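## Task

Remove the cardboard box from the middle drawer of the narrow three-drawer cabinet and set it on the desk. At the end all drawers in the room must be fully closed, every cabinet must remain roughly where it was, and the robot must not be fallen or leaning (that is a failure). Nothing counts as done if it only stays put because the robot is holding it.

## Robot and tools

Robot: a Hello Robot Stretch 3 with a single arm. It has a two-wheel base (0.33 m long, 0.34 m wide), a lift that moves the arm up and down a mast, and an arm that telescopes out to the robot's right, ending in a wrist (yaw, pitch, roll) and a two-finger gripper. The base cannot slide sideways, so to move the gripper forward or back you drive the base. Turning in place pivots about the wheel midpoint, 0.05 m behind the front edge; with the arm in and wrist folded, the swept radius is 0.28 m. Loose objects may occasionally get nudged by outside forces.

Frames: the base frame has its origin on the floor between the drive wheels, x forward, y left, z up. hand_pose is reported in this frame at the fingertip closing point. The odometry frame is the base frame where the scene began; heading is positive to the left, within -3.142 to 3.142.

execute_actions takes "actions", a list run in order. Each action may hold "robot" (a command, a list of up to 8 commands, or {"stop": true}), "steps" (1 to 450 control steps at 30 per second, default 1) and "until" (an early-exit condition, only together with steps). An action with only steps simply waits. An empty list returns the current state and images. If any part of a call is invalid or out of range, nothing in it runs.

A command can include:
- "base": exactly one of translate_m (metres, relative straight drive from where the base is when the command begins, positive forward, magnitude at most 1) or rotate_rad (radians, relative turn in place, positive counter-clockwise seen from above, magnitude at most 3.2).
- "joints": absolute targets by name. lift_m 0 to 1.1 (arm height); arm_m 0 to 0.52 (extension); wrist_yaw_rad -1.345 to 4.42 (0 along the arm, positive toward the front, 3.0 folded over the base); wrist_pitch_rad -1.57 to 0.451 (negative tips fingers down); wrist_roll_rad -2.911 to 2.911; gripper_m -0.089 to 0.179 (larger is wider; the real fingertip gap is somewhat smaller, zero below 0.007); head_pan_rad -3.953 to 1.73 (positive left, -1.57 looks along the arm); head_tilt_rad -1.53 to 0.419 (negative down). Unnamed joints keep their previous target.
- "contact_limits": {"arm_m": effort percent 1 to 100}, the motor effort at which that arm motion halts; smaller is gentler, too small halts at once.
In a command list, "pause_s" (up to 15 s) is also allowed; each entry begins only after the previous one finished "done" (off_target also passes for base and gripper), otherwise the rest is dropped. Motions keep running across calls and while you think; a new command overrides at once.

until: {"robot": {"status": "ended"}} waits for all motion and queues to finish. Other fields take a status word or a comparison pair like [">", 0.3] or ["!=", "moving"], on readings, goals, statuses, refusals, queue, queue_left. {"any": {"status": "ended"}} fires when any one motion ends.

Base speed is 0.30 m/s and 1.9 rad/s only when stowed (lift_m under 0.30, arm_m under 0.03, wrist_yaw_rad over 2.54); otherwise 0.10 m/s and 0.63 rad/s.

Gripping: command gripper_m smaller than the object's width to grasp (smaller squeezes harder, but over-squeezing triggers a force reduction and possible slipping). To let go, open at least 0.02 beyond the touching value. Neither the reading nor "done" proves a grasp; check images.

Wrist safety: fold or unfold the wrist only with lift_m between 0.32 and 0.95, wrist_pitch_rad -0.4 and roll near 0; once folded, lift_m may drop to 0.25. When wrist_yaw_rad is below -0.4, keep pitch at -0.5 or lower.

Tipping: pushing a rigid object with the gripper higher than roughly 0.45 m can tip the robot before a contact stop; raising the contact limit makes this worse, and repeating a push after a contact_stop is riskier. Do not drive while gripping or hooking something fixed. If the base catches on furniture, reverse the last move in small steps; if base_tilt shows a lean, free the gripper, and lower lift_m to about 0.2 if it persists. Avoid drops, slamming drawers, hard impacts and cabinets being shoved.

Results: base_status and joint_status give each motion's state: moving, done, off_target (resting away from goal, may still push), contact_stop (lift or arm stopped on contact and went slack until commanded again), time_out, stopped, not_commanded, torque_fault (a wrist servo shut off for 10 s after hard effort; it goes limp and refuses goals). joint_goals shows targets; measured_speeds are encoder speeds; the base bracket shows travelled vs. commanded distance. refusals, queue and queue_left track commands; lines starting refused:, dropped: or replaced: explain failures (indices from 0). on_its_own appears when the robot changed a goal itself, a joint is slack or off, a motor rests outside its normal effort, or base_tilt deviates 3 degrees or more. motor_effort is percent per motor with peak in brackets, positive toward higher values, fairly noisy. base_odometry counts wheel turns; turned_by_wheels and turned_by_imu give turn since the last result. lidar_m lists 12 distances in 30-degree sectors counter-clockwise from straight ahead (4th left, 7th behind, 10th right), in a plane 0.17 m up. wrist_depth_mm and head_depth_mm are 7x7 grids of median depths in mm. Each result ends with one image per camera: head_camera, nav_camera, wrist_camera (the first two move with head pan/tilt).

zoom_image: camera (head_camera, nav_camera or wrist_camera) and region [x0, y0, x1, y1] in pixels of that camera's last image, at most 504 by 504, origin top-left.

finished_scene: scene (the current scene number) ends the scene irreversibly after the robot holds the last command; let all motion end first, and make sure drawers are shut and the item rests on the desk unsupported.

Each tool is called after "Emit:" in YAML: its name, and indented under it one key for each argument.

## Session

Emit:
execute_actions:
  actions: []

Scene clock: 0.00 s.
robot.base_odometry: x=+0.000 y=+0.000 heading=+0.000 (m, m, rad; robot's odometry frame)
robot.turned_by_wheels: +0.000 (rad since the last result)
robot.turned_by_imu: +0.000 (rad since the last result)
robot.base_tilt: forward=-2.0 right=+0.5 (deg)
robot.lidar_m: 2.15 2.06 1.47 2.16 2.80 2.30 2.18 1.78 1.25 1.35 2.05 2.02
robot.head_depth_mm: 1872 1920 1922 1937 1944 1953 1951 / 1946 2040 2036 2058 2044 2069 2075 / 1931 2180 2168 2183 2171 2207 2178 / 1925 2329 2335 2358 2361 2361 2291 / 1901 2475 2523 2533 2538 2546 2359 / 1904 2594 2634 2625 2611 2554 2350 / 1876 2403 2374 2366 2333 2322 2258
robot.base_status: not_commanded
robot.joint_positions: lift_m=+0.392 arm_m=+0.000 wrist_yaw_rad=+2.809 wrist_pitch_rad=-0.509 wrist_roll_rad=+0.002 gripper_m=+0.037 head_pan_rad=+0.019 head_tilt_rad=-0.002
robot.joint_goals: lift_m=+0.392 arm_m=+0.000 wrist_yaw_rad=+2.809 wrist_pitch_rad=-0.509 wrist_roll_rad=+0.002 gripper_m=+0.037 head_pan_rad=+0.019 head_tilt_rad=-0.002
robot.joint_status: lift_m=not_commanded arm_m=not_commanded wrist_yaw_rad=not_commanded wrist_pitch_rad=not_commanded wrist_roll_rad=not_commanded gripper_m=not_commanded head_pan_rad=not_commanded head_tilt_rad=not_commanded
robot.measured_speeds: translate_m=+0.000 rotate_rad=+0.000 lift_m=+0.000 arm_m=+0.000 wrist_yaw_rad=+0.000 wrist_pitch_rad=+0.000 wrist_roll_rad=+0.000 head_pan_rad=+0.000 head_tilt_rad=+0.000
robot: refusals=0 queue=idle queue_left=0
robot.motor_effort: left_wheel=+0 right_wheel=+0 lift_m=+24 arm_m=-1 wrist_yaw_rad=+0 wrist_pitch_rad=+4 wrist_roll_rad=+0 gripper_m=+0 head_pan_rad=+0 head_tilt_rad=+2 (%)
robot.hand_pose: x=+0.0480 y=+0.0555 z=+0.3851 quat_wxyz=(+0.289, +0.705, +0.062, +0.645) (m; robot's base frame)
robot.wrist_depth_mm: - - - - - - - / - - - - - - - / - - - - - 982 948 / - 886 844 857 810 801 784 / 702 - 710 698 685 675 658 / 622 - 623 599 591 580 563 / 545 535 - 519 501 502 501
pictures: head_camera (sideways: a quarter turn clockwise sets it upright), nav_camera (sideways: a quarter turn counterclockwise sets it upright), wrist_camera
Images, in order (width x height): head_camera 896x504, nav_camera 672x504, wrist_camera 644x364.

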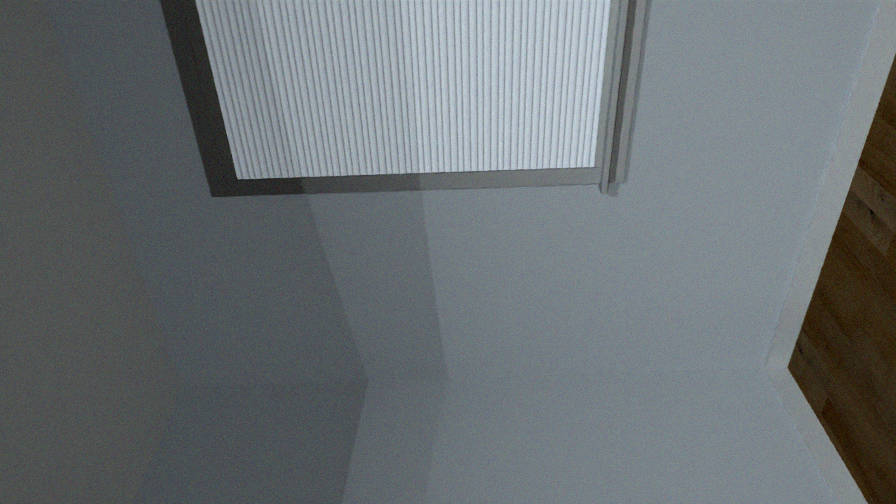

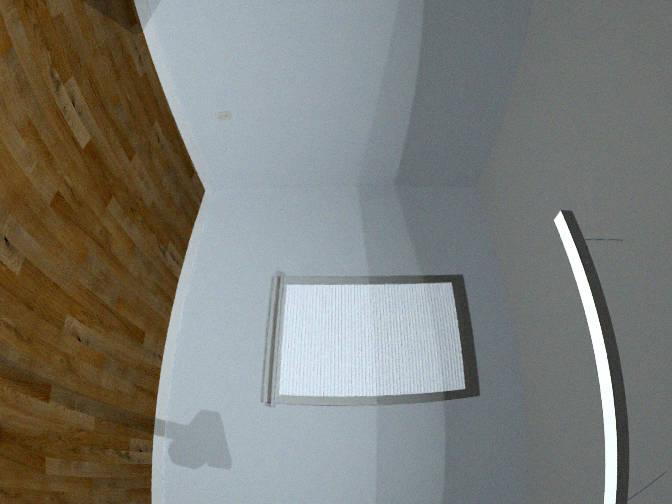

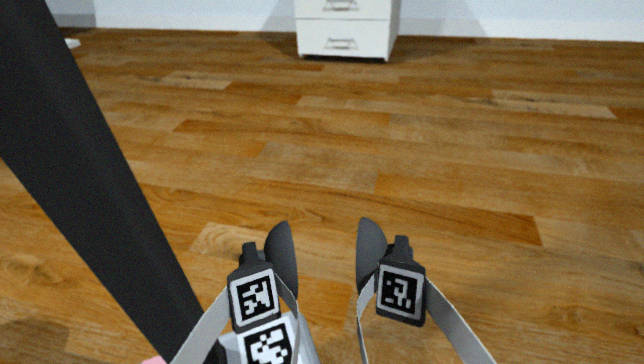

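Emit:
execute_actions:
  actions:
    - {"robot":{"joints":{"head_pan_rad":-1.5,"head_tilt_rad":-0.55}},"steps":100,"until":{"robot":{"status":"ended"}}}

Emit:
execute_actions:
  actions:
    - {"robot":{"joints":{"head_pan_rad":-3.2}},"steps":100,"until":{"robot":{"status":"ended"}}}

Emit:
execute_actions:
  actions:
    - {"robot":{"joints":{"head_pan_rad":1.6}},"steps":150,"until":{"robot":{"status":"ended"}}}

Scene clock: 3.63 s.
robot.base_odometry: x=+0.000 y=+0.000 heading=+0.000 (m, m, rad; robot's odometry frame)
robot.turned_by_wheels: +0.000 (rad since the last result)
robot.turned_by_imu: +0.001 (rad since the last result)
robot.base_tilt: forward=-2.0 right=+0.5 (deg)
robot.lidar_m: 2.16 2.06 1.47 2.16 2.81 2.30 2.19 1.78 1.25 1.34 2.05 2.02
robot.head_depth_mm: 1524 1353 1280 1389 1520 1522 1271 / 1621 1373 1366 1500 1662 1521 1283 / 1731 1427 1482 1625 1771 1537 1287 / 1850 1956 1634 2281 1874 1535 1290 / 1987 2177 2427 2485 1899 1540 1290 / 2137 2340 2548 2520 1903 1546 1293 / 2056 2162 2302 2403 1935 1545 1298
robot.base_status: not_commanded
robot.joint_positions: lift_m=+0.392 arm_m=+0.000 wrist_yaw_rad=+2.809 wrist_pitch_rad=-0.509 wrist_roll_rad=+0.002 gripper_m=+0.037 head_pan_rad=-1.493 head_tilt_rad=-0.543
robot.joint_goals: lift_m=+0.392 arm_m=+0.000 wrist_yaw_rad=+2.809 wrist_pitch_rad=-0.509 wrist_roll_rad=+0.002 gripper_m=+0.037 head_pan_rad=-1.500 head_tilt_rad=-0.550
robot.joint_status: lift_m=not_commanded arm_m=not_commanded wrist_yaw_rad=not_commanded wrist_pitch_rad=not_commanded wrist_roll_rad=not_commanded gripper_m=not_commanded head_pan_rad=done head_tilt_rad=done
robot.measured_speeds: translate_m=+0.000 rotate_rad=+0.000 lift_m=+0.000 arm_m=+0.000 wrist_yaw_rad=+0.000 wrist_pitch_rad=+0.000 wrist_roll_rad=+0.000 head_pan_rad=+0.000 head_tilt_rad=+0.000
robot: refusals=0 queue=done queue_left=0
robot.motor_effort: left_wheel=+0(0) right_wheel=+0(0) lift_m=+25(25) arm_m=+0(1) wrist_yaw_rad=+0(1) wrist_pitch_rad=+4(4) wrist_roll_rad=+0(0) gripper_m=+0(0) head_pan_rad=-3(41) head_tilt_rad=-3(28) (%)
robot.hand_pose: x=+0.0480 y=+0.0555 z=+0.3851 quat_wxyz=(+0.289, +0.705, +0.062, +0.645) (m; robot's base frame)
robot.wrist_depth_mm: - - - - - - - / - - - - - - - / - - - - - - 993 / - 868 842 834 813 814 790 / 720 - 728 718 681 667 655 / 622 - 626 594 601 581 565 / 532 536 - 521 500 506 503
pictures: head_camera (sideways: a quarter turn clockwise sets it upright), nav_camera (sideways: a quarter turn counterclockwise sets it upright), wrist_camera
Images, in order (width x height): head_camera 896x504, nav_camera 672x504, wrist_camera 644x364.

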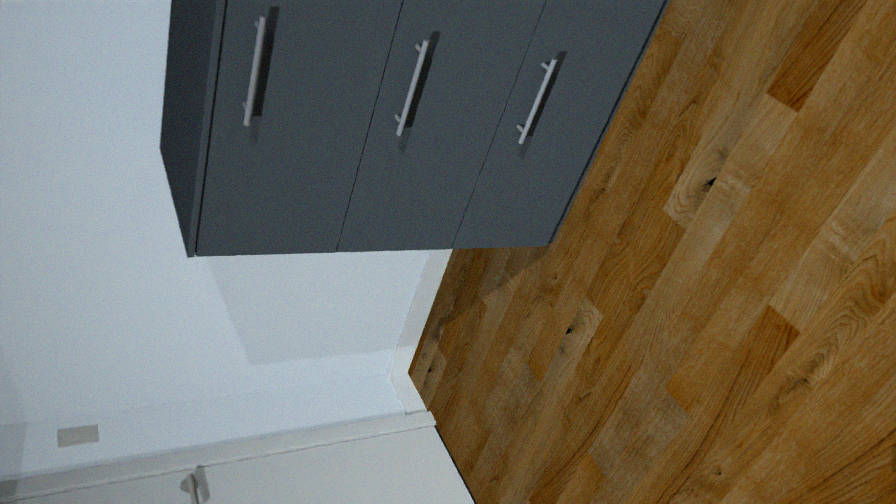

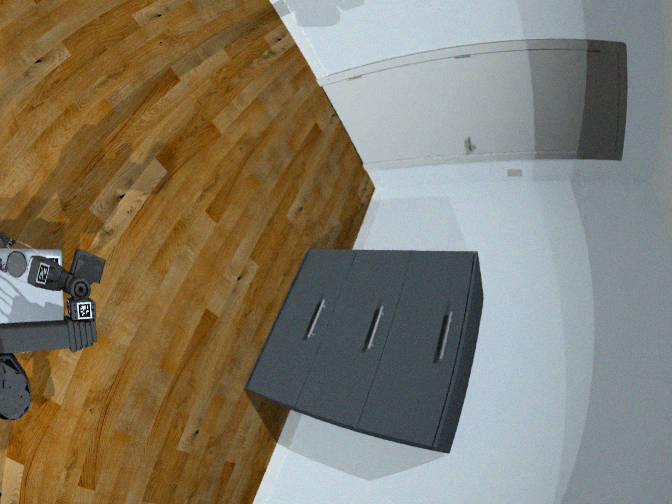

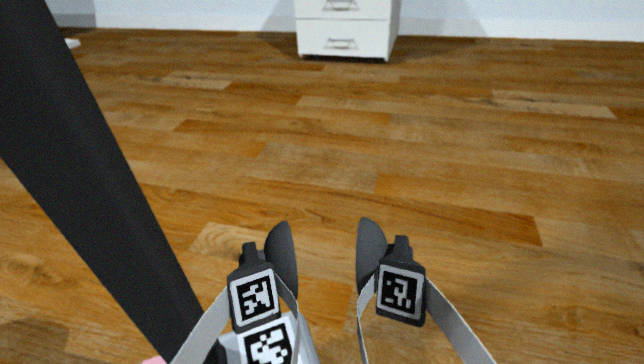

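Scene clock: 5.03 s.
robot.base_odometry: x=+0.000 y=+0.000 heading=+0.000 (m, m, rad; robot's odometry frame)
robot.turned_by_wheels: +0.000 (rad since the last result)
robot.turned_by_imu: +0.000 (rad since the last result)
robot.base_tilt: forward=-2.0 right=+0.5 (deg)
robot.lidar_m: 2.15 2.06 1.47 2.16 2.80 2.30 2.19 1.78 1.25 1.34 2.05 2.02
robot.head_depth_mm: 2318 2494 2666 2438 1889 1514 1279 / 2403 2532 2484 2452 1875 1528 1278 / 2547 2680 2218 2354 1884 1534 1288 / 2667 2882 3079 2464 1897 1534 1292 / 2572 2757 2959 2502 1899 1547 1295 / 2254 2388 2548 2525 1918 1540 1296 / 1999 2114 2249 2330 1916 1547 1301
robot.base_status: not_commanded
robot.joint_positions: lift_m=+0.392 arm_m=+0.000 wrist_yaw_rad=+2.809 wrist_pitch_rad=-0.509 wrist_roll_rad=+0.002 gripper_m=+0.037 head_pan_rad=-3.193 head_tilt_rad=-0.543
robot.joint_goals: lift_m=+0.392 arm_m=+0.000 wrist_yaw_rad=+2.809 wrist_pitch_rad=-0.509 wrist_roll_rad=+0.002 gripper_m=+0.037 head_pan_rad=-3.200 head_tilt_rad=-0.550
robot.joint_status: lift_m=not_commanded arm_m=not_commanded wrist_yaw_rad=not_commanded wrist_pitch_rad=not_commanded wrist_roll_rad=not_commanded gripper_m=not_commanded head_pan_rad=done head_tilt_rad=done
robot.measured_speeds: translate_m=+0.000 rotate_rad=+0.000 lift_m=+0.000 arm_m=+0.000 wrist_yaw_rad=+0.000 wrist_pitch_rad=+0.000 wrist_roll_rad=+0.000 head_pan_rad=+0.000 head_tilt_rad=+0.000
robot: refusals=0 queue=done queue_left=0
robot.motor_effort: left_wheel=+0(0) right_wheel=+0(0) lift_m=+25(24) arm_m=-1(1) wrist_yaw_rad=-1(1) wrist_pitch_rad=+3(4) wrist_roll_rad=+0(0) gripper_m=+1(0) head_pan_rad=-3(40) head_tilt_rad=-2(3) (%)
robot.hand_pose: x=+0.0480 y=+0.0555 z=+0.3851 quat_wxyz=(+0.289, +0.705, +0.062, +0.645) (m; robot's base frame)
robot.wrist_depth_mm: - - - - - - - / - - - - - - - / - - - - - - 967 / - 870 843 826 819 786 773 / 725 - 714 682 682 668 651 / 616 - 605 587 591 571 565 / 542 519 - 520 503 501 501
pictures: head_camera (sideways: a quarter turn clockwise sets it upright), nav_camera (sideways: a quarter turn counterclockwise sets it upright), wrist_camera
Images, in order (width x height): head_camera 896x504, nav_camera 672x504, wrist_camera 644x364.

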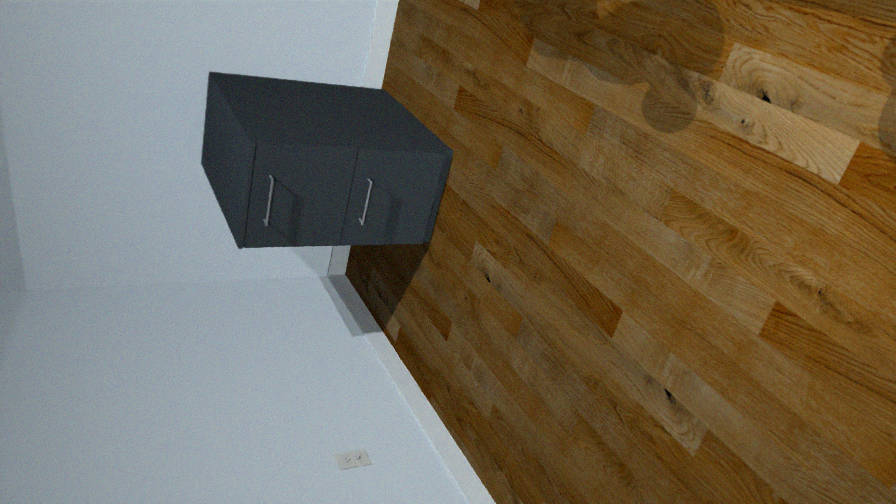

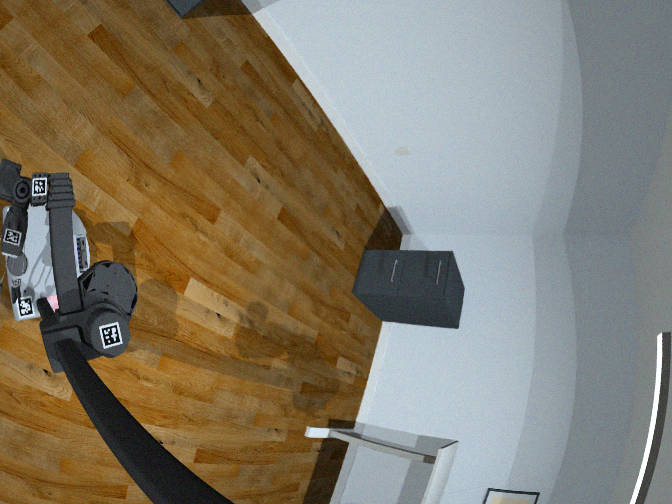

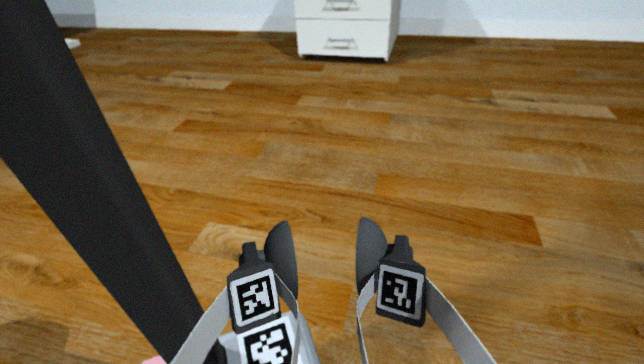

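Scene clock: 7.80 s.
robot.base_odometry: x=+0.000 y=+0.000 heading=+0.000 (m, m, rad; robot's odometry frame)
robot.turned_by_wheels: +0.000 (rad since the last result)
robot.turned_by_imu: +0.001 (rad since the last result)
robot.base_tilt: forward=-2.0 right=+0.6 (deg)
robot.lidar_m: 2.15 2.06 1.47 2.16 2.80 2.30 2.19 1.78 1.25 1.34 2.06 2.01
robot.head_depth_mm: 1721 1861 1994 1618 1722 1526 1280 / 1826 1962 2132 2269 1824 1529 1279 / 1934 2095 2278 2390 1892 1528 1281 / 2037 2224 2440 2486 1893 1530 1288 / 2171 2365 2650 2482 1896 1539 1291 / 2316 2578 2866 2517 1916 1545 1296 / 2486 2783 3067 2522 1919 1554 1331
robot.base_status: not_commanded
robot.joint_positions: lift_m=+0.392 arm_m=+0.000 wrist_yaw_rad=+2.809 wrist_pitch_rad=-0.509 wrist_roll_rad=+0.002 gripper_m=+0.037 head_pan_rad=+1.593 head_tilt_rad=-0.543
robot.joint_goals: lift_m=+0.392 arm_m=+0.000 wrist_yaw_rad=+2.809 wrist_pitch_rad=-0.509 wrist_roll_rad=+0.002 gripper_m=+0.037 head_pan_rad=+1.600 head_tilt_rad=-0.550
robot.joint_status: lift_m=not_commanded arm_m=not_commanded wrist_yaw_rad=not_commanded wrist_pitch_rad=not_commanded wrist_roll_rad=not_commanded gripper_m=not_commanded head_pan_rad=done head_tilt_rad=done
robot.measured_speeds: translate_m=+0.000 rotate_rad=+0.000 lift_m=+0.000 arm_m=+0.000 wrist_yaw_rad=+0.000 wrist_pitch_rad=+0.000 wrist_roll_rad=+0.000 head_pan_rad=+0.000 head_tilt_rad=+0.000
robot: refusals=0 queue=done queue_left=0
robot.motor_effort: left_wheel=+0(1) right_wheel=+0(0) lift_m=+25(24) arm_m=-1(1) wrist_yaw_rad=+1(1) wrist_pitch_rad=+4(4) wrist_roll_rad=+0(1) gripper_m=+0(0) head_pan_rad=+3(39) head_tilt_rad=-3(3) (%)
robot.hand_pose: x=+0.0480 y=+0.0555 z=+0.3851 quat_wxyz=(+0.289, +0.705, +0.062, +0.645) (m; robot's base frame)
robot.wrist_depth_mm: - - - - - - - / - - - - - - - / - - - - - 978 958 / - 861 841 829 832 804 780 / 722 - 724 685 677 672 662 / 613 - 629 587 605 574 573 / 539 537 - 520 500 515 496
pictures: head_camera (sideways: a quarter turn clockwise sets it upright), nav_camera (sideways: a quarter turn counterclockwise sets it upright), wrist_camera
Images, in order (width x height): head_camera 896x504, nav_camera 672x504, wrist_camera 644x364.

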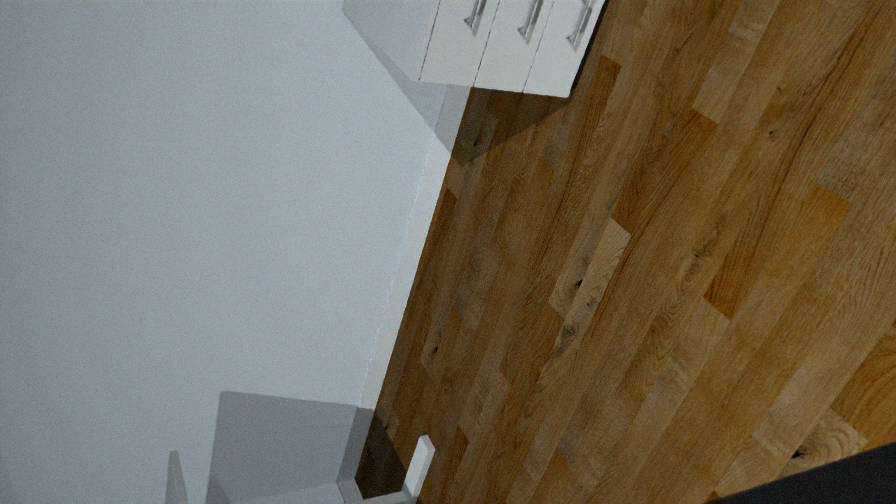

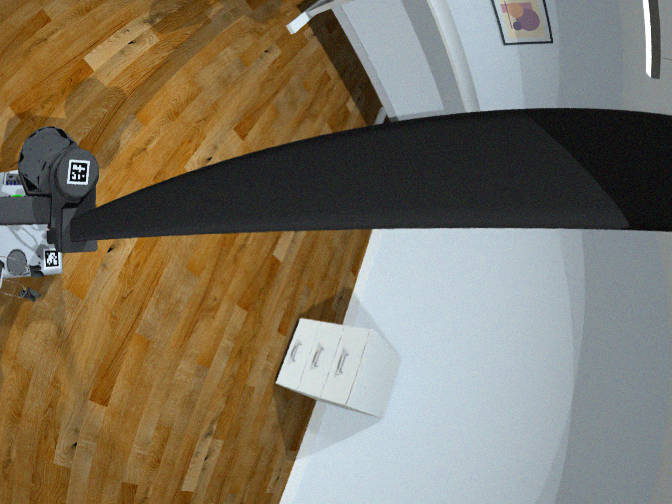

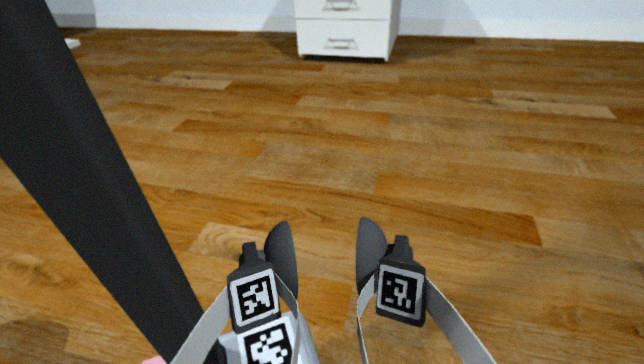

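Emit:
execute_actions:
  actions:
    - {"robot":{"joints":{"head_pan_rad":1.15,"lift_m":0.27}},"steps":150,"until":{"robot":{"status":"ended"}}}

Scene clock: 11.13 s.
robot.base_odometry: x=+0.000 y=+0.000 heading=+0.000 (m, m, rad; robot's odometry frame)
robot.turned_by_wheels: +0.000 (rad since the last result)
robot.turned_by_imu: +0.001 (rad since the last result)
robot.base_tilt: forward=-2.0 right=+0.5 (deg)
robot.lidar_m: 2.16 2.06 1.47 2.16 2.80 2.30 2.19 1.78 1.25 1.34 2.05 2.02
robot.head_depth_mm: 1642 1785 1949 2145 1878 1516 1275 / 1667 1810 1988 2181 1892 1528 1279 / 1689 1832 1980 1827 1823 1531 1286 / 1706 1869 1995 1673 1791 1540 1284 / 1732 1897 2074 1706 1832 1544 1291 / 1775 1930 2114 2321 1921 1549 1294 / 1785 1964 2167 2337 1919 1559 1294
robot.base_status: not_commanded
robot.joint_positions: lift_m=+0.270 arm_m=+0.000 wrist_yaw_rad=+2.809 wrist_pitch_rad=-0.509 wrist_roll_rad=+0.002 gripper_m=+0.037 head_pan_rad=+1.157 head_tilt_rad=-0.543
robot.joint_goals: lift_m=+0.270 arm_m=+0.000 wrist_yaw_rad=+2.809 wrist_pitch_rad=-0.509 wrist_roll_rad=+0.002 gripper_m=+0.037 head_pan_rad=+1.150 head_tilt_rad=-0.550
robot.joint_status: lift_m=done arm_m=not_commanded wrist_yaw_rad=not_commanded wrist_pitch_rad=not_commanded wrist_roll_rad=not_commanded gripper_m=not_commanded head_pan_rad=done head_tilt_rad=done
robot.measured_speeds: translate_m=+0.000 rotate_rad=+0.000 lift_m=+0.000 arm_m=+0.000 wrist_yaw_rad=+0.000 wrist_pitch_rad=+0.000 wrist_roll_rad=+0.000 head_pan_rad=+0.000 head_tilt_rad=+0.000
robot: refusals=0 queue=done queue_left=0
robot.motor_effort: left_wheel=+0(1) right_wheel=+0(0) lift_m=+20(20) arm_m=-1(1) wrist_yaw_rad=+1(0) wrist_pitch_rad=+4(4) wrist_roll_rad=+0(0) gripper_m=+0(1) head_pan_rad=-3(28) head_tilt_rad=-3(2) (%)
robot.hand_pose: x=+0.0480 y=+0.0555 z=+0.2631 quat_wxyz=(+0.289, +0.705, +0.062, +0.645) (m; robot's base frame)
robot.wrist_depth_mm: - - - - - - - / - - - - - 997 941 / - 831 808 824 770 767 741 / - 667 650 639 621 615 597 / 545 - 545 539 529 505 490 / 475 - - 460 454 438 433 / - - - 402 384 388 385
pictures: head_camera (sideways: a quarter turn clockwise sets it upright), nav_camera (sideways: a quarter turn counterclockwise sets it upright), wrist_camera
Images, in order (width x height): head_camera 896x504, nav_camera 672x504, wrist_camera 644x364.

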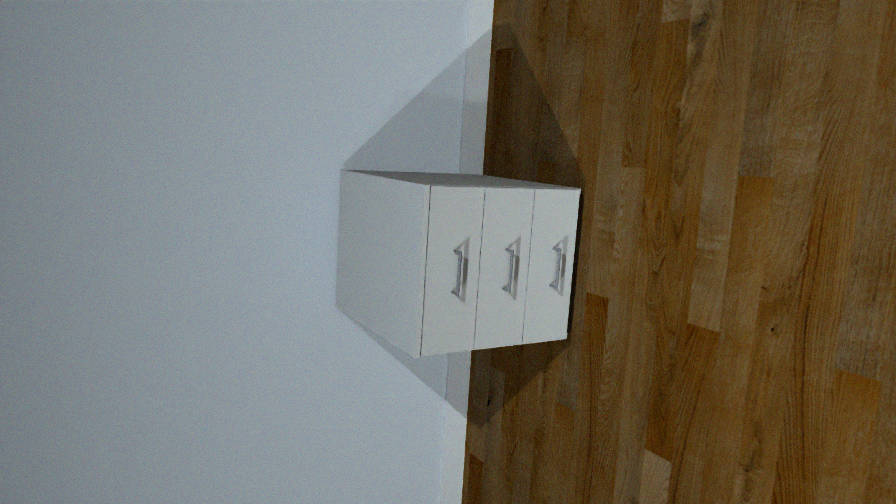

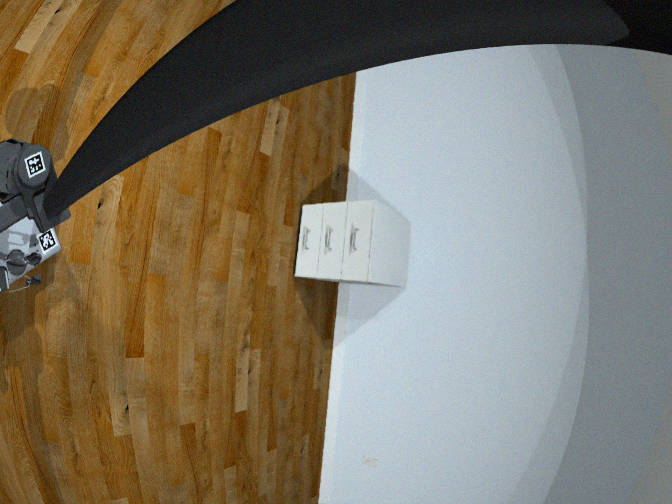

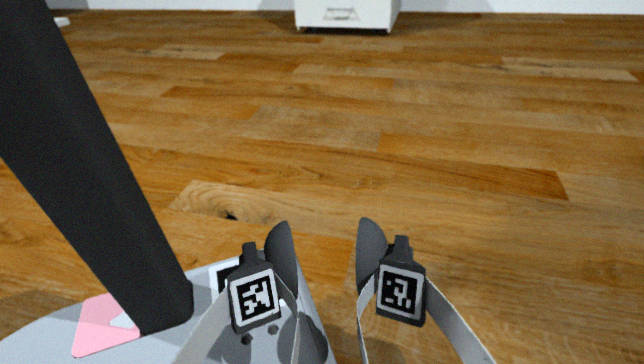

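Emit:
execute_actions:
  actions:
    - {"robot":[{"base":{"rotate_rad":1.32},"joints":{"head_pan_rad":-1.57,"head_tilt_rad":-0.85}},{"base":{"translate_m":0.717}},{"base":{"rotate_rad":1.33}},{"joints":{"lift_m":0.4,"wrist_pitch_rad":-0.4}},{"joints":{"wrist_yaw_rad":0.0}},{"joints":{"wrist_pitch_rad":0.0,"gripper_m":0.1,"wrist_roll_rad":1.57,"lift_m":0.3}}],"steps":450,"until":{"robot":{"status":"ended"}}}
    - {"steps":450,"until":{"robot":{"status":"ended"}}}

Scene clock: 33.13 s.
robot.base_odometry: x=+0.178 y=+0.695 heading=+2.650 (m, m, rad; robot's odometry frame)
robot.turned_by_wheels: +2.650 (rad since the last result)
robot.turned_by_imu: +2.627 (rad since the last result)
robot.base_tilt: forward=-2.0 right=+0.5 (deg)
robot.lidar_m: 2.07 2.32 2.45 1.96 2.08 2.30 2.27 1.73 0.80 0.80 1.46 2.18
robot.head_depth_mm: 1166 1330 1545 1694 1459 1270 1128 / 1173 1334 1298 1154 1433 1274 1127 / 1176 1351 1226 1103 1365 1274 1171 / 1189 1362 1229 1113 1375 1282 1156 / 1201 1376 1277 1129 1405 1286 1132 / 1206 1386 1618 1733 1468 1284 1139 / 1213 1396 1645 1728 1475 1287 1139
robot.base_status: done (rotate_rad +1.3299 of +1.3300)
robot.joint_positions: lift_m=+0.300 arm_m=+0.000 wrist_yaw_rad=+0.001 wrist_pitch_rad=-0.023 wrist_roll_rad=+1.568 gripper_m=+0.100 head_pan_rad=-1.563 head_tilt_rad=-0.840
robot.joint_goals: lift_m=+0.300 arm_m=+0.000 wrist_yaw_rad=+0.000 wrist_pitch_rad=+0.000 wrist_roll_rad=+1.570 gripper_m=+0.100 head_pan_rad=-1.570 head_tilt_rad=-0.850
robot.joint_status: lift_m=done arm_m=not_commanded wrist_yaw_rad=done wrist_pitch_rad=done wrist_roll_rad=done gripper_m=done head_pan_rad=done head_tilt_rad=done
robot.measured_speeds: translate_m=+0.000 rotate_rad=+0.000 lift_m=+0.000 arm_m=+0.000 wrist_yaw_rad=+0.000 wrist_pitch_rad=+0.000 wrist_roll_rad=+0.000 head_pan_rad=+0.000 head_tilt_rad=+0.000
robot: refusals=0 queue=done queue_left=0
robot.motor_effort: left_wheel=-1(7) right_wheel=+3(13) lift_m=+20(29) arm_m=-1(1) wrist_yaw_rad=-2(4) wrist_pitch_rad=+9(8) wrist_roll_rad=+1(4) gripper_m=+1(82) head_pan_rad=-3(39) head_tilt_rad=-4(23) (%)
robot.hand_pose: x=-0.0210 y=-0.4006 z=+0.4086 quat_wxyz=(+0.002, +0.001, -1.000, -0.012) (m; robot's base frame)
robot.wrist_depth_mm: - 999 952 502 501 511 446 / - - - 519 522 529 453 / - - - 557 535 561 466 / - - - 570 571 578 471 / - - - 590 603 621 472 / - - - - - 622 474 / - - - - - 774 478
pictures: head_camera (sideways: a quarter turn clockwise sets it upright), nav_camera (sideways: a quarter turn counterclockwise sets it upright), wrist_camera
Images, in order (width x height): head_camera 896x504, nav_camera 672x504, wrist_camera 644x364.

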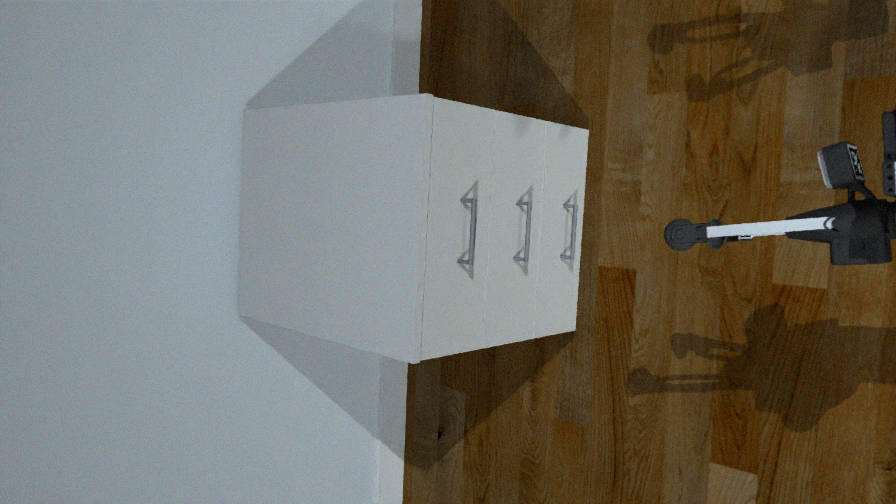

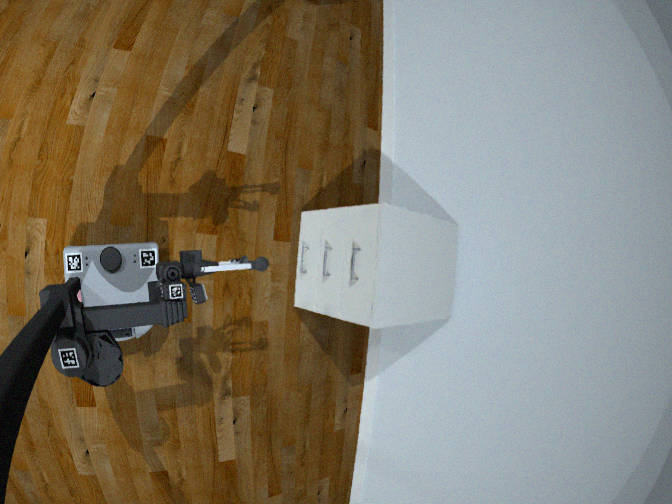

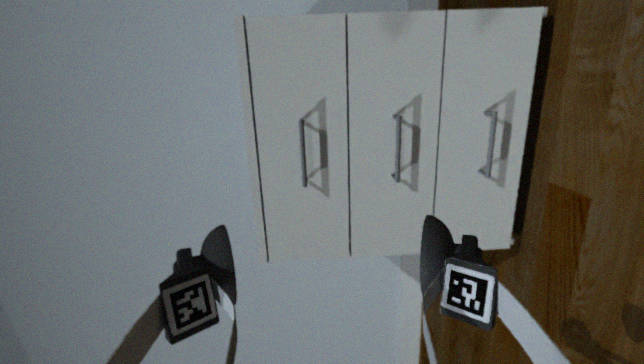

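Emit:
execute_actions:
  actions:
    - {"robot":[{"joints":{"lift_m":0.172,"wrist_pitch_rad":0.03,"gripper_m":0.085}},{"joints":{"arm_m":0.3}}],"steps":450,"until":{"robot":{"status":"ended"}}}

Scene clock: 43.87 s.
robot.base_odometry: x=+0.178 y=+0.695 heading=+2.650 (m, m, rad; robot's odometry frame)
robot.turned_by_wheels: +0.000 (rad since the last result)
robot.turned_by_imu: +0.002 (rad since the last result)
robot.base_tilt: forward=-2.0 right=+0.5 (deg)
robot.lidar_m: 2.07 2.32 2.46 1.96 2.09 2.30 2.27 1.73 0.81 0.80 1.46 2.19
robot.head_depth_mm: 1160 1332 1546 1689 1446 1270 1130 / 1170 1330 1293 1151 1432 1273 1134 / 1177 1346 1226 1097 1364 1254 1131 / 1188 1361 1223 1114 1377 1256 1133 / 1196 1368 1270 1127 1412 1285 1138 / 1211 1386 1629 1718 1473 1285 1141 / 1217 1402 1631 1729 1479 1282 1142
robot.base_status: done (rotate_rad +1.3299 of +1.3300)
robot.joint_positions: lift_m=+0.172 arm_m=+0.300 wrist_yaw_rad=+0.001 wrist_pitch_rad=+0.008 wrist_roll_rad=+1.569 gripper_m=+0.085 head_pan_rad=-1.563 head_tilt_rad=-0.840
robot.joint_goals: lift_m=+0.172 arm_m=+0.300 wrist_yaw_rad=+0.000 wrist_pitch_rad=+0.030 wrist_roll_rad=+1.570 gripper_m=+0.085 head_pan_rad=-1.570 head_tilt_rad=-0.850
robot.joint_status: lift_m=done arm_m=done wrist_yaw_rad=done wrist_pitch_rad=done wrist_roll_rad=done gripper_m=done head_pan_rad=done head_tilt_rad=done
robot.measured_speeds: translate_m=+0.000 rotate_rad=+0.000 lift_m=+0.000 arm_m=+0.000 wrist_yaw_rad=+0.000 wrist_pitch_rad=+0.000 wrist_roll_rad=+0.000 head_pan_rad=+0.000 head_tilt_rad=+0.000
robot: refusals=0 queue=done queue_left=0
robot.motor_effort: left_wheel=-1(1) right_wheel=+3(3) lift_m=+20(22) arm_m=+4(7) wrist_yaw_rad=-1(2) wrist_pitch_rad=+9(10) wrist_roll_rad=+0(1) gripper_m=+0(59) head_pan_rad=-3(4) head_tilt_rad=-4(4) (%)
robot.hand_pose: x=-0.0212 y=-0.7011 z=+0.2885 quat_wxyz=(+0.001, +0.000, -1.000, +0.003) (m; robot's base frame)
robot.wrist_depth_mm: 220 218 221 222 221 223 223 / 228 227 231 232 233 232 233 / 238 238 242 243 244 247 243 / 250 250 253 256 256 255 257 / 268 262 262 267 267 269 272 / 883 277 286 282 282 282 292 / 938 294 297 298 300 300 309
pictures: head_camera (sideways: a quarter turn clockwise sets it upright), nav_camera (sideways: a quarter turn counterclockwise sets it upright), wrist_camera
Images, in order (width x height): head_camera 896x504, nav_camera 672x504, wrist_camera 644x364.

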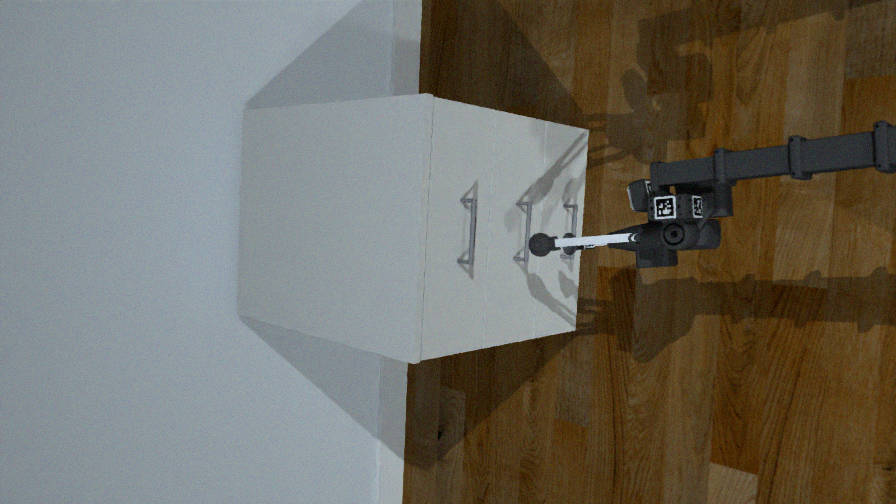

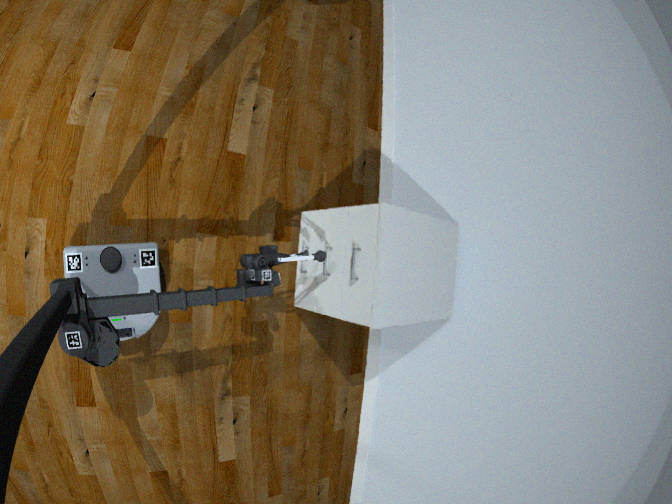

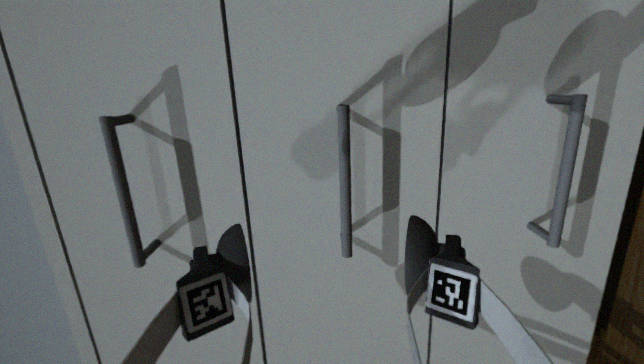

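Emit:
execute_actions:
  actions:
    - {"robot":[{"joints":{"lift_m":0.16},"base":{"translate_m":-0.03}},{"joints":{"arm_m":0.378},"contact_limits":{"arm_m":15}}],"steps":450,"until":{"robot":{"status":"ended"}}}

Scene clock: 48.73 s.
robot.base_odometry: x=+0.204 y=+0.680 heading=+2.650 (m, m, rad; robot's odometry frame)
robot.turned_by_wheels: +0.000 (rad since the last result)
robot.turned_by_imu: +0.001 (rad since the last result)
robot.base_tilt: forward=-1.9 right=+0.5 (deg)
robot.lidar_m: 2.10 2.34 2.46 1.95 2.09 2.27 2.24 1.72 0.80 0.79 1.45 2.18
robot.head_depth_mm: 1165 1325 1545 1699 1445 1270 1127 / 1170 1331 1477 1616 1454 1271 1128 / 1178 1346 1226 1100 1320 1260 1134 / 1181 1354 1223 1102 1333 1267 1136 / 1198 1371 1231 1121 1379 1287 1134 / 1202 1380 1627 1675 1463 1281 1135 / 1209 1392 1639 1731 1479 1284 1143
robot.base_status: done (translate_m -0.0300 of -0.0300)
robot.joint_positions: lift_m=+0.160 arm_m=+0.377 wrist_yaw_rad=+0.000 wrist_pitch_rad=+0.008 wrist_roll_rad=+1.569 gripper_m=+0.085 head_pan_rad=-1.563 head_tilt_rad=-0.840
robot.joint_goals: lift_m=+0.160 arm_m=+0.377 wrist_yaw_rad=+0.000 wrist_pitch_rad=+0.030 wrist_roll_rad=+1.570 gripper_m=+0.085 head_pan_rad=-1.570 head_tilt_rad=-0.850
robot.joint_status: lift_m=done arm_m=contact_stop wrist_yaw_rad=done wrist_pitch_rad=done wrist_roll_rad=done gripper_m=done head_pan_rad=done head_tilt_rad=done
robot.measured_speeds: translate_m=+0.000 rotate_rad=+0.000 lift_m=+0.000 arm_m=-0.006 wrist_yaw_rad=+0.000 wrist_pitch_rad=+0.000 wrist_roll_rad=+0.000 head_pan_rad=+0.000 head_tilt_rad=+0.000
robot: refusals=0 queue=dropped queue_left=0
robot.on_its_own: arm_m is slack since a contact_stop, until your next command for it
robot.motor_effort: left_wheel=-2(4) right_wheel=+4(5) lift_m=+20(20) arm_m=+4(14) wrist_yaw_rad=-1(1) wrist_pitch_rad=+8(8) wrist_roll_rad=+1(1) gripper_m=-1(1) head_pan_rad=-3(3) head_tilt_rad=-4(4) (%)
robot.contact_limits: arm_m 15 (drawing in: default 31, maximum 51; extending or still: default 42, maximum 69)
robot.hand_pose: x=-0.0213 y=-0.7780 z=+0.2766 quat_wxyz=(+0.001, +0.000, -1.000, +0.004) (m; robot's base frame)
robot.wrist_depth_mm: 147 147 148 148 149 149 151 / 152 154 155 155 156 156 157 / 159 160 162 162 162 164 164 / 168 169 169 170 171 172 172 / 176 176 178 178 177 180 182 / 186 187 187 187 190 191 192 / 194 198 198 199 202 202 200
pictures: head_camera (sideways: a quarter turn clockwise sets it upright), nav_camera (sideways: a quarter turn counterclockwise sets it upright), wrist_camera
Images, in order (width x height): head_camera 896x504, nav_camera 672x504, wrist_camera 644x364.

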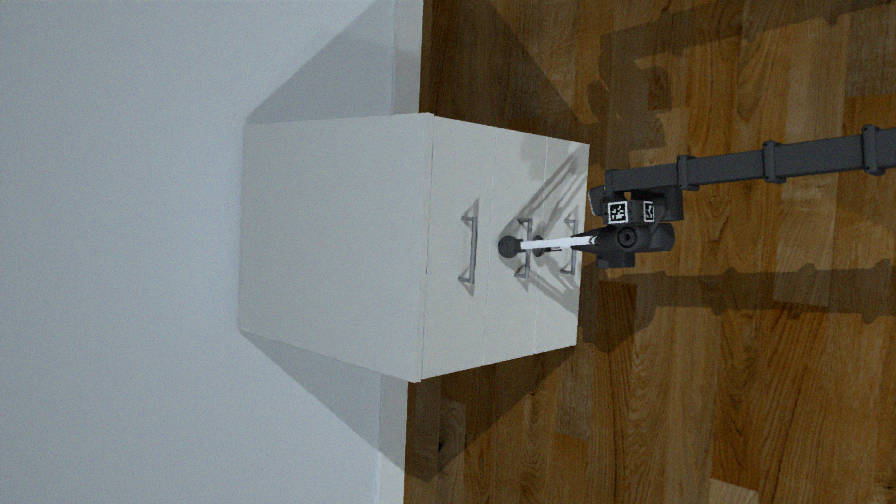

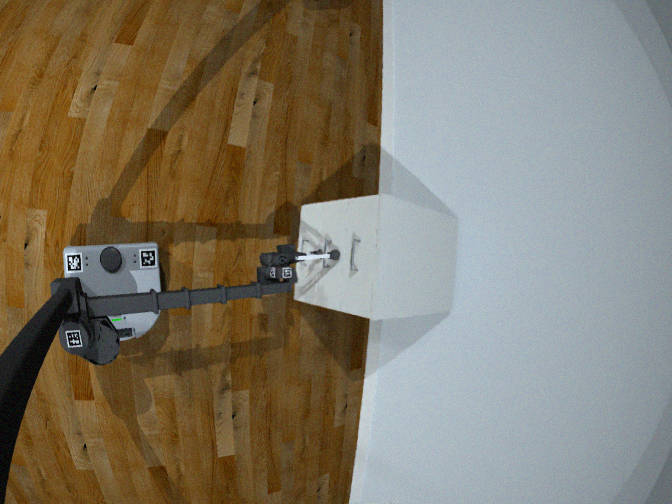

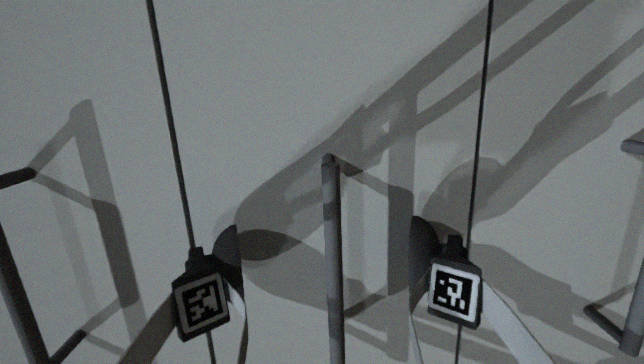

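Touching the face. Back off slightly, close, pull.

Emit:
execute_actions:
  actions:
    - {"robot":[{"joints":{"arm_m":0.368}},{"joints":{"gripper_m":-0.03}}],"steps":100,"until":{"robot":{"status":"ended"}}}
    - {"steps":15}
    - {"robot":{"joints":{"arm_m":0.03}},"steps":300,"until":{"robot":{"status":"ended"}}}

Scene clock: 56.33 s.
robot.base_odometry: x=+0.204 y=+0.680 heading=+2.650 (m, m, rad; robot's odometry frame)
robot.turned_by_wheels: +0.000 (rad since the last result)
robot.turned_by_imu: +0.002 (rad since the last result)
robot.base_tilt: forward=-2.0 right=+0.5 (deg)
robot.lidar_m: 2.09 2.34 2.46 1.95 2.09 2.28 2.24 1.73 0.80 0.79 1.45 2.18
robot.head_depth_mm: 1162 1322 1544 1691 1452 1272 1130 / 1175 1332 1479 1620 1453 1273 1130 / 1170 1347 1226 1103 1363 1272 1150 / 1190 1360 1229 1107 1346 1279 1155 / 1191 1366 1232 1122 1380 1281 1135 / 1205 1382 1623 1677 1468 1279 1140 / 1211 1393 1634 1727 1472 1288 1139
robot.base_status: done (translate_m -0.0300 of -0.0300)
robot.joint_positions: lift_m=+0.160 arm_m=+0.030 wrist_yaw_rad=+0.000 wrist_pitch_rad=+0.007 wrist_roll_rad=+1.570 gripper_m=-0.029 head_pan_rad=-1.563 head_tilt_rad=-0.840
robot.joint_goals: lift_m=+0.160 arm_m=+0.030 wrist_yaw_rad=+0.000 wrist_pitch_rad=+0.030 wrist_roll_rad=+1.570 gripper_m=-0.030 head_pan_rad=-1.570 head_tilt_rad=-0.850
robot.joint_status: lift_m=done arm_m=done wrist_yaw_rad=done wrist_pitch_rad=done wrist_roll_rad=done gripper_m=done head_pan_rad=done head_tilt_rad=done
robot.measured_speeds: translate_m=+0.000 rotate_rad=+0.000 lift_m=+0.000 arm_m=+0.000 wrist_yaw_rad=+0.000 wrist_pitch_rad=+0.000 wrist_roll_rad=+0.000 head_pan_rad=+0.000 head_tilt_rad=+0.000
robot: refusals=0 queue=done queue_left=0
robot.motor_effort: left_wheel=+0(2) right_wheel=+2(4) lift_m=+20(21) arm_m=-5(13) wrist_yaw_rad=-1(3) wrist_pitch_rad=+8(11) wrist_roll_rad=+0(1) gripper_m=-13(91) head_pan_rad=-3(3) head_tilt_rad=-4(4) (%)
robot.hand_pose: x=-0.0213 y=-0.4317 z=+0.2764 quat_wxyz=(+0.001, +0.000, -1.000, +0.003) (m; robot's base frame)
robot.wrist_depth_mm: 937 938 934 969 468 472 312 / - - 487 479 487 477 312 / - - 502 510 507 480 320 / - - 527 536 532 485 322 / - - 552 554 557 498 323 / - - 593 - 709 499 329 / - - - - - 496 332
pictures: head_camera (sideways: a quarter turn clockwise sets it upright), nav_camera (sideways: a quarter turn counterclockwise sets it upright), wrist_camera
Images, in order (width x height): head_camera 896x504, nav_camera 672x504, wrist_camera 644x364.

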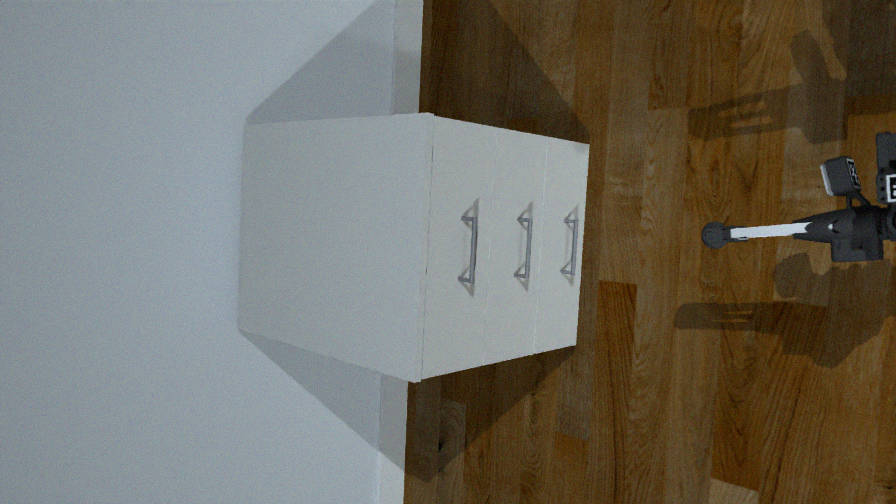

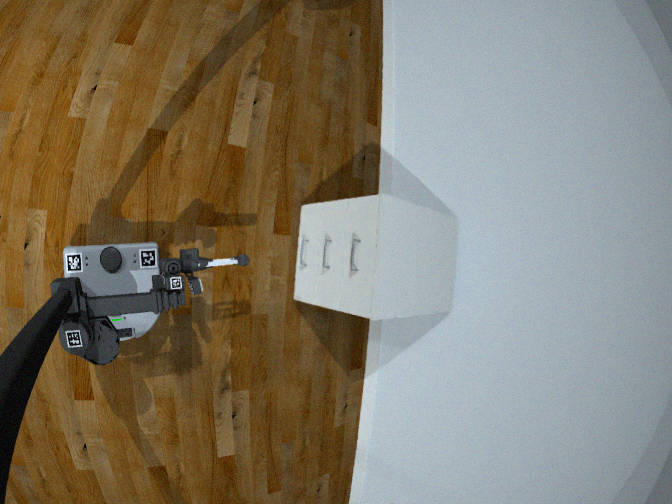

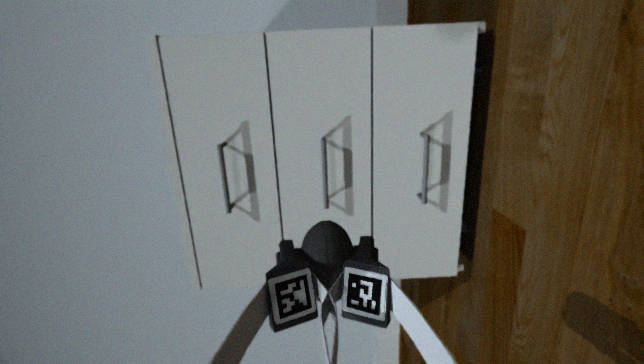

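Emit:
execute_actions:
  actions:
    - {"robot":[{"joints":{"gripper_m":0.06}},{"joints":{"arm_m":0.37}},{"joints":{"gripper_m":-0.01}}],"steps":300,"until":{"robot":{"status":"ended"}}}
    - {"steps":20}

Scene clock: 65.53 s.
robot.base_odometry: x=+0.204 y=+0.680 heading=+2.650 (m, m, rad; robot's odometry frame)
robot.turned_by_wheels: +0.000 (rad since the last result)
robot.turned_by_imu: +0.002 (rad since the last result)
robot.base_tilt: forward=-2.0 right=+0.6 (deg)
robot.lidar_m: 2.10 2.33 2.46 1.95 2.09 2.27 2.24 1.72 0.80 0.79 1.45 2.17
robot.head_depth_mm: 1159 1325 1555 1691 1450 1269 1132 / 1166 1339 1480 1618 1462 1272 1129 / 1182 1339 1220 1097 1330 1256 1131 / 1183 1357 1226 1107 1336 1276 1133 / 1195 1371 1234 1124 1379 1275 1139 / 1204 1380 1618 1676 1470 1282 1138 / 1216 1396 1643 1724 1467 1289 1140
robot.base_status: done (translate_m -0.0300 of -0.0300)
robot.joint_positions: lift_m=+0.160 arm_m=+0.370 wrist_yaw_rad=+0.001 wrist_pitch_rad=+0.002 wrist_roll_rad=+1.570 gripper_m=-0.010 head_pan_rad=-1.563 head_tilt_rad=-0.840
robot.joint_goals: lift_m=+0.160 arm_m=+0.370 wrist_yaw_rad=+0.000 wrist_pitch_rad=+0.030 wrist_roll_rad=+1.570 gripper_m=-0.010 head_pan_rad=-1.570 head_tilt_rad=-0.850
robot.joint_status: lift_m=done arm_m=done wrist_yaw_rad=done wrist_pitch_rad=done wrist_roll_rad=done gripper_m=done head_pan_rad=done head_tilt_rad=done
robot.measured_speeds: translate_m=+0.000 rotate_rad=+0.000 lift_m=+0.000 arm_m=+0.000 wrist_yaw_rad=+0.000 wrist_pitch_rad=+0.000 wrist_roll_rad=+0.000 head_pan_rad=+0.000 head_tilt_rad=+0.000
robot: refusals=0 queue=done queue_left=0
robot.motor_effort: left_wheel=+0(1) right_wheel=+2(2) lift_m=+21(21) arm_m=+4(7) wrist_yaw_rad=-1(2) wrist_pitch_rad=+10(11) wrist_roll_rad=+0(0) gripper_m=-9(88) head_pan_rad=-3(3) head_tilt_rad=-4(4) (%)
robot.hand_pose: x=-0.0210 y=-0.7710 z=+0.2751 quat_wxyz=(+0.001, +0.001, -1.000, +0.001) (m; robot's base frame)
robot.wrist_depth_mm: 152 153 154 155 156 157 156 / 160 160 160 161 163 163 164 / 166 166 169 169 170 171 172 / 174 176 177 175 177 179 180 / 183 184 185 182 188 188 190 / 191 194 194 - 197 199 198 / 198 204 208 206 211 210 212
pictures: head_camera (sideways: a quarter turn clockwise sets it upright), nav_camera (sideways: a quarter turn counterclockwise sets it upright), wrist_camera
Images, in order (width x height): head_camera 896x504, nav_camera 672x504, wrist_camera 644x364.

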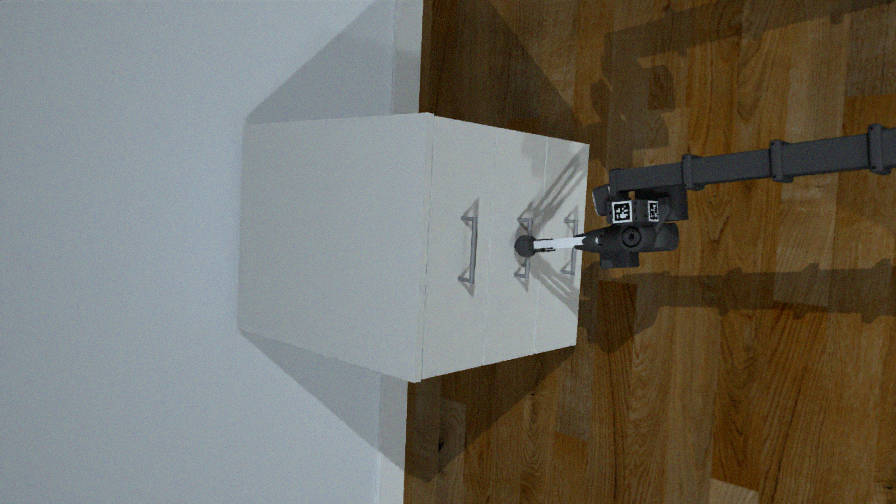

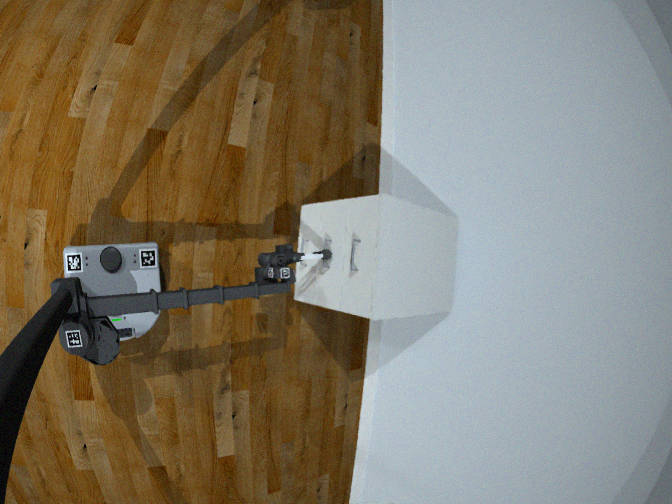

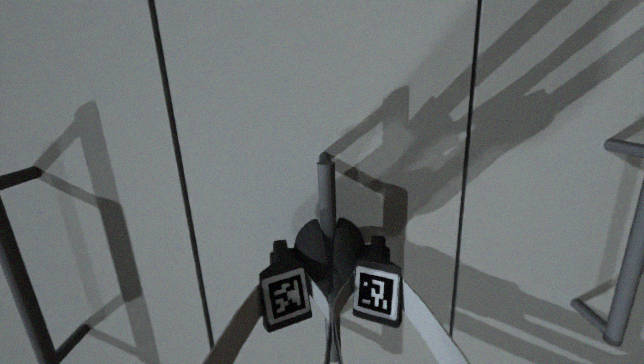

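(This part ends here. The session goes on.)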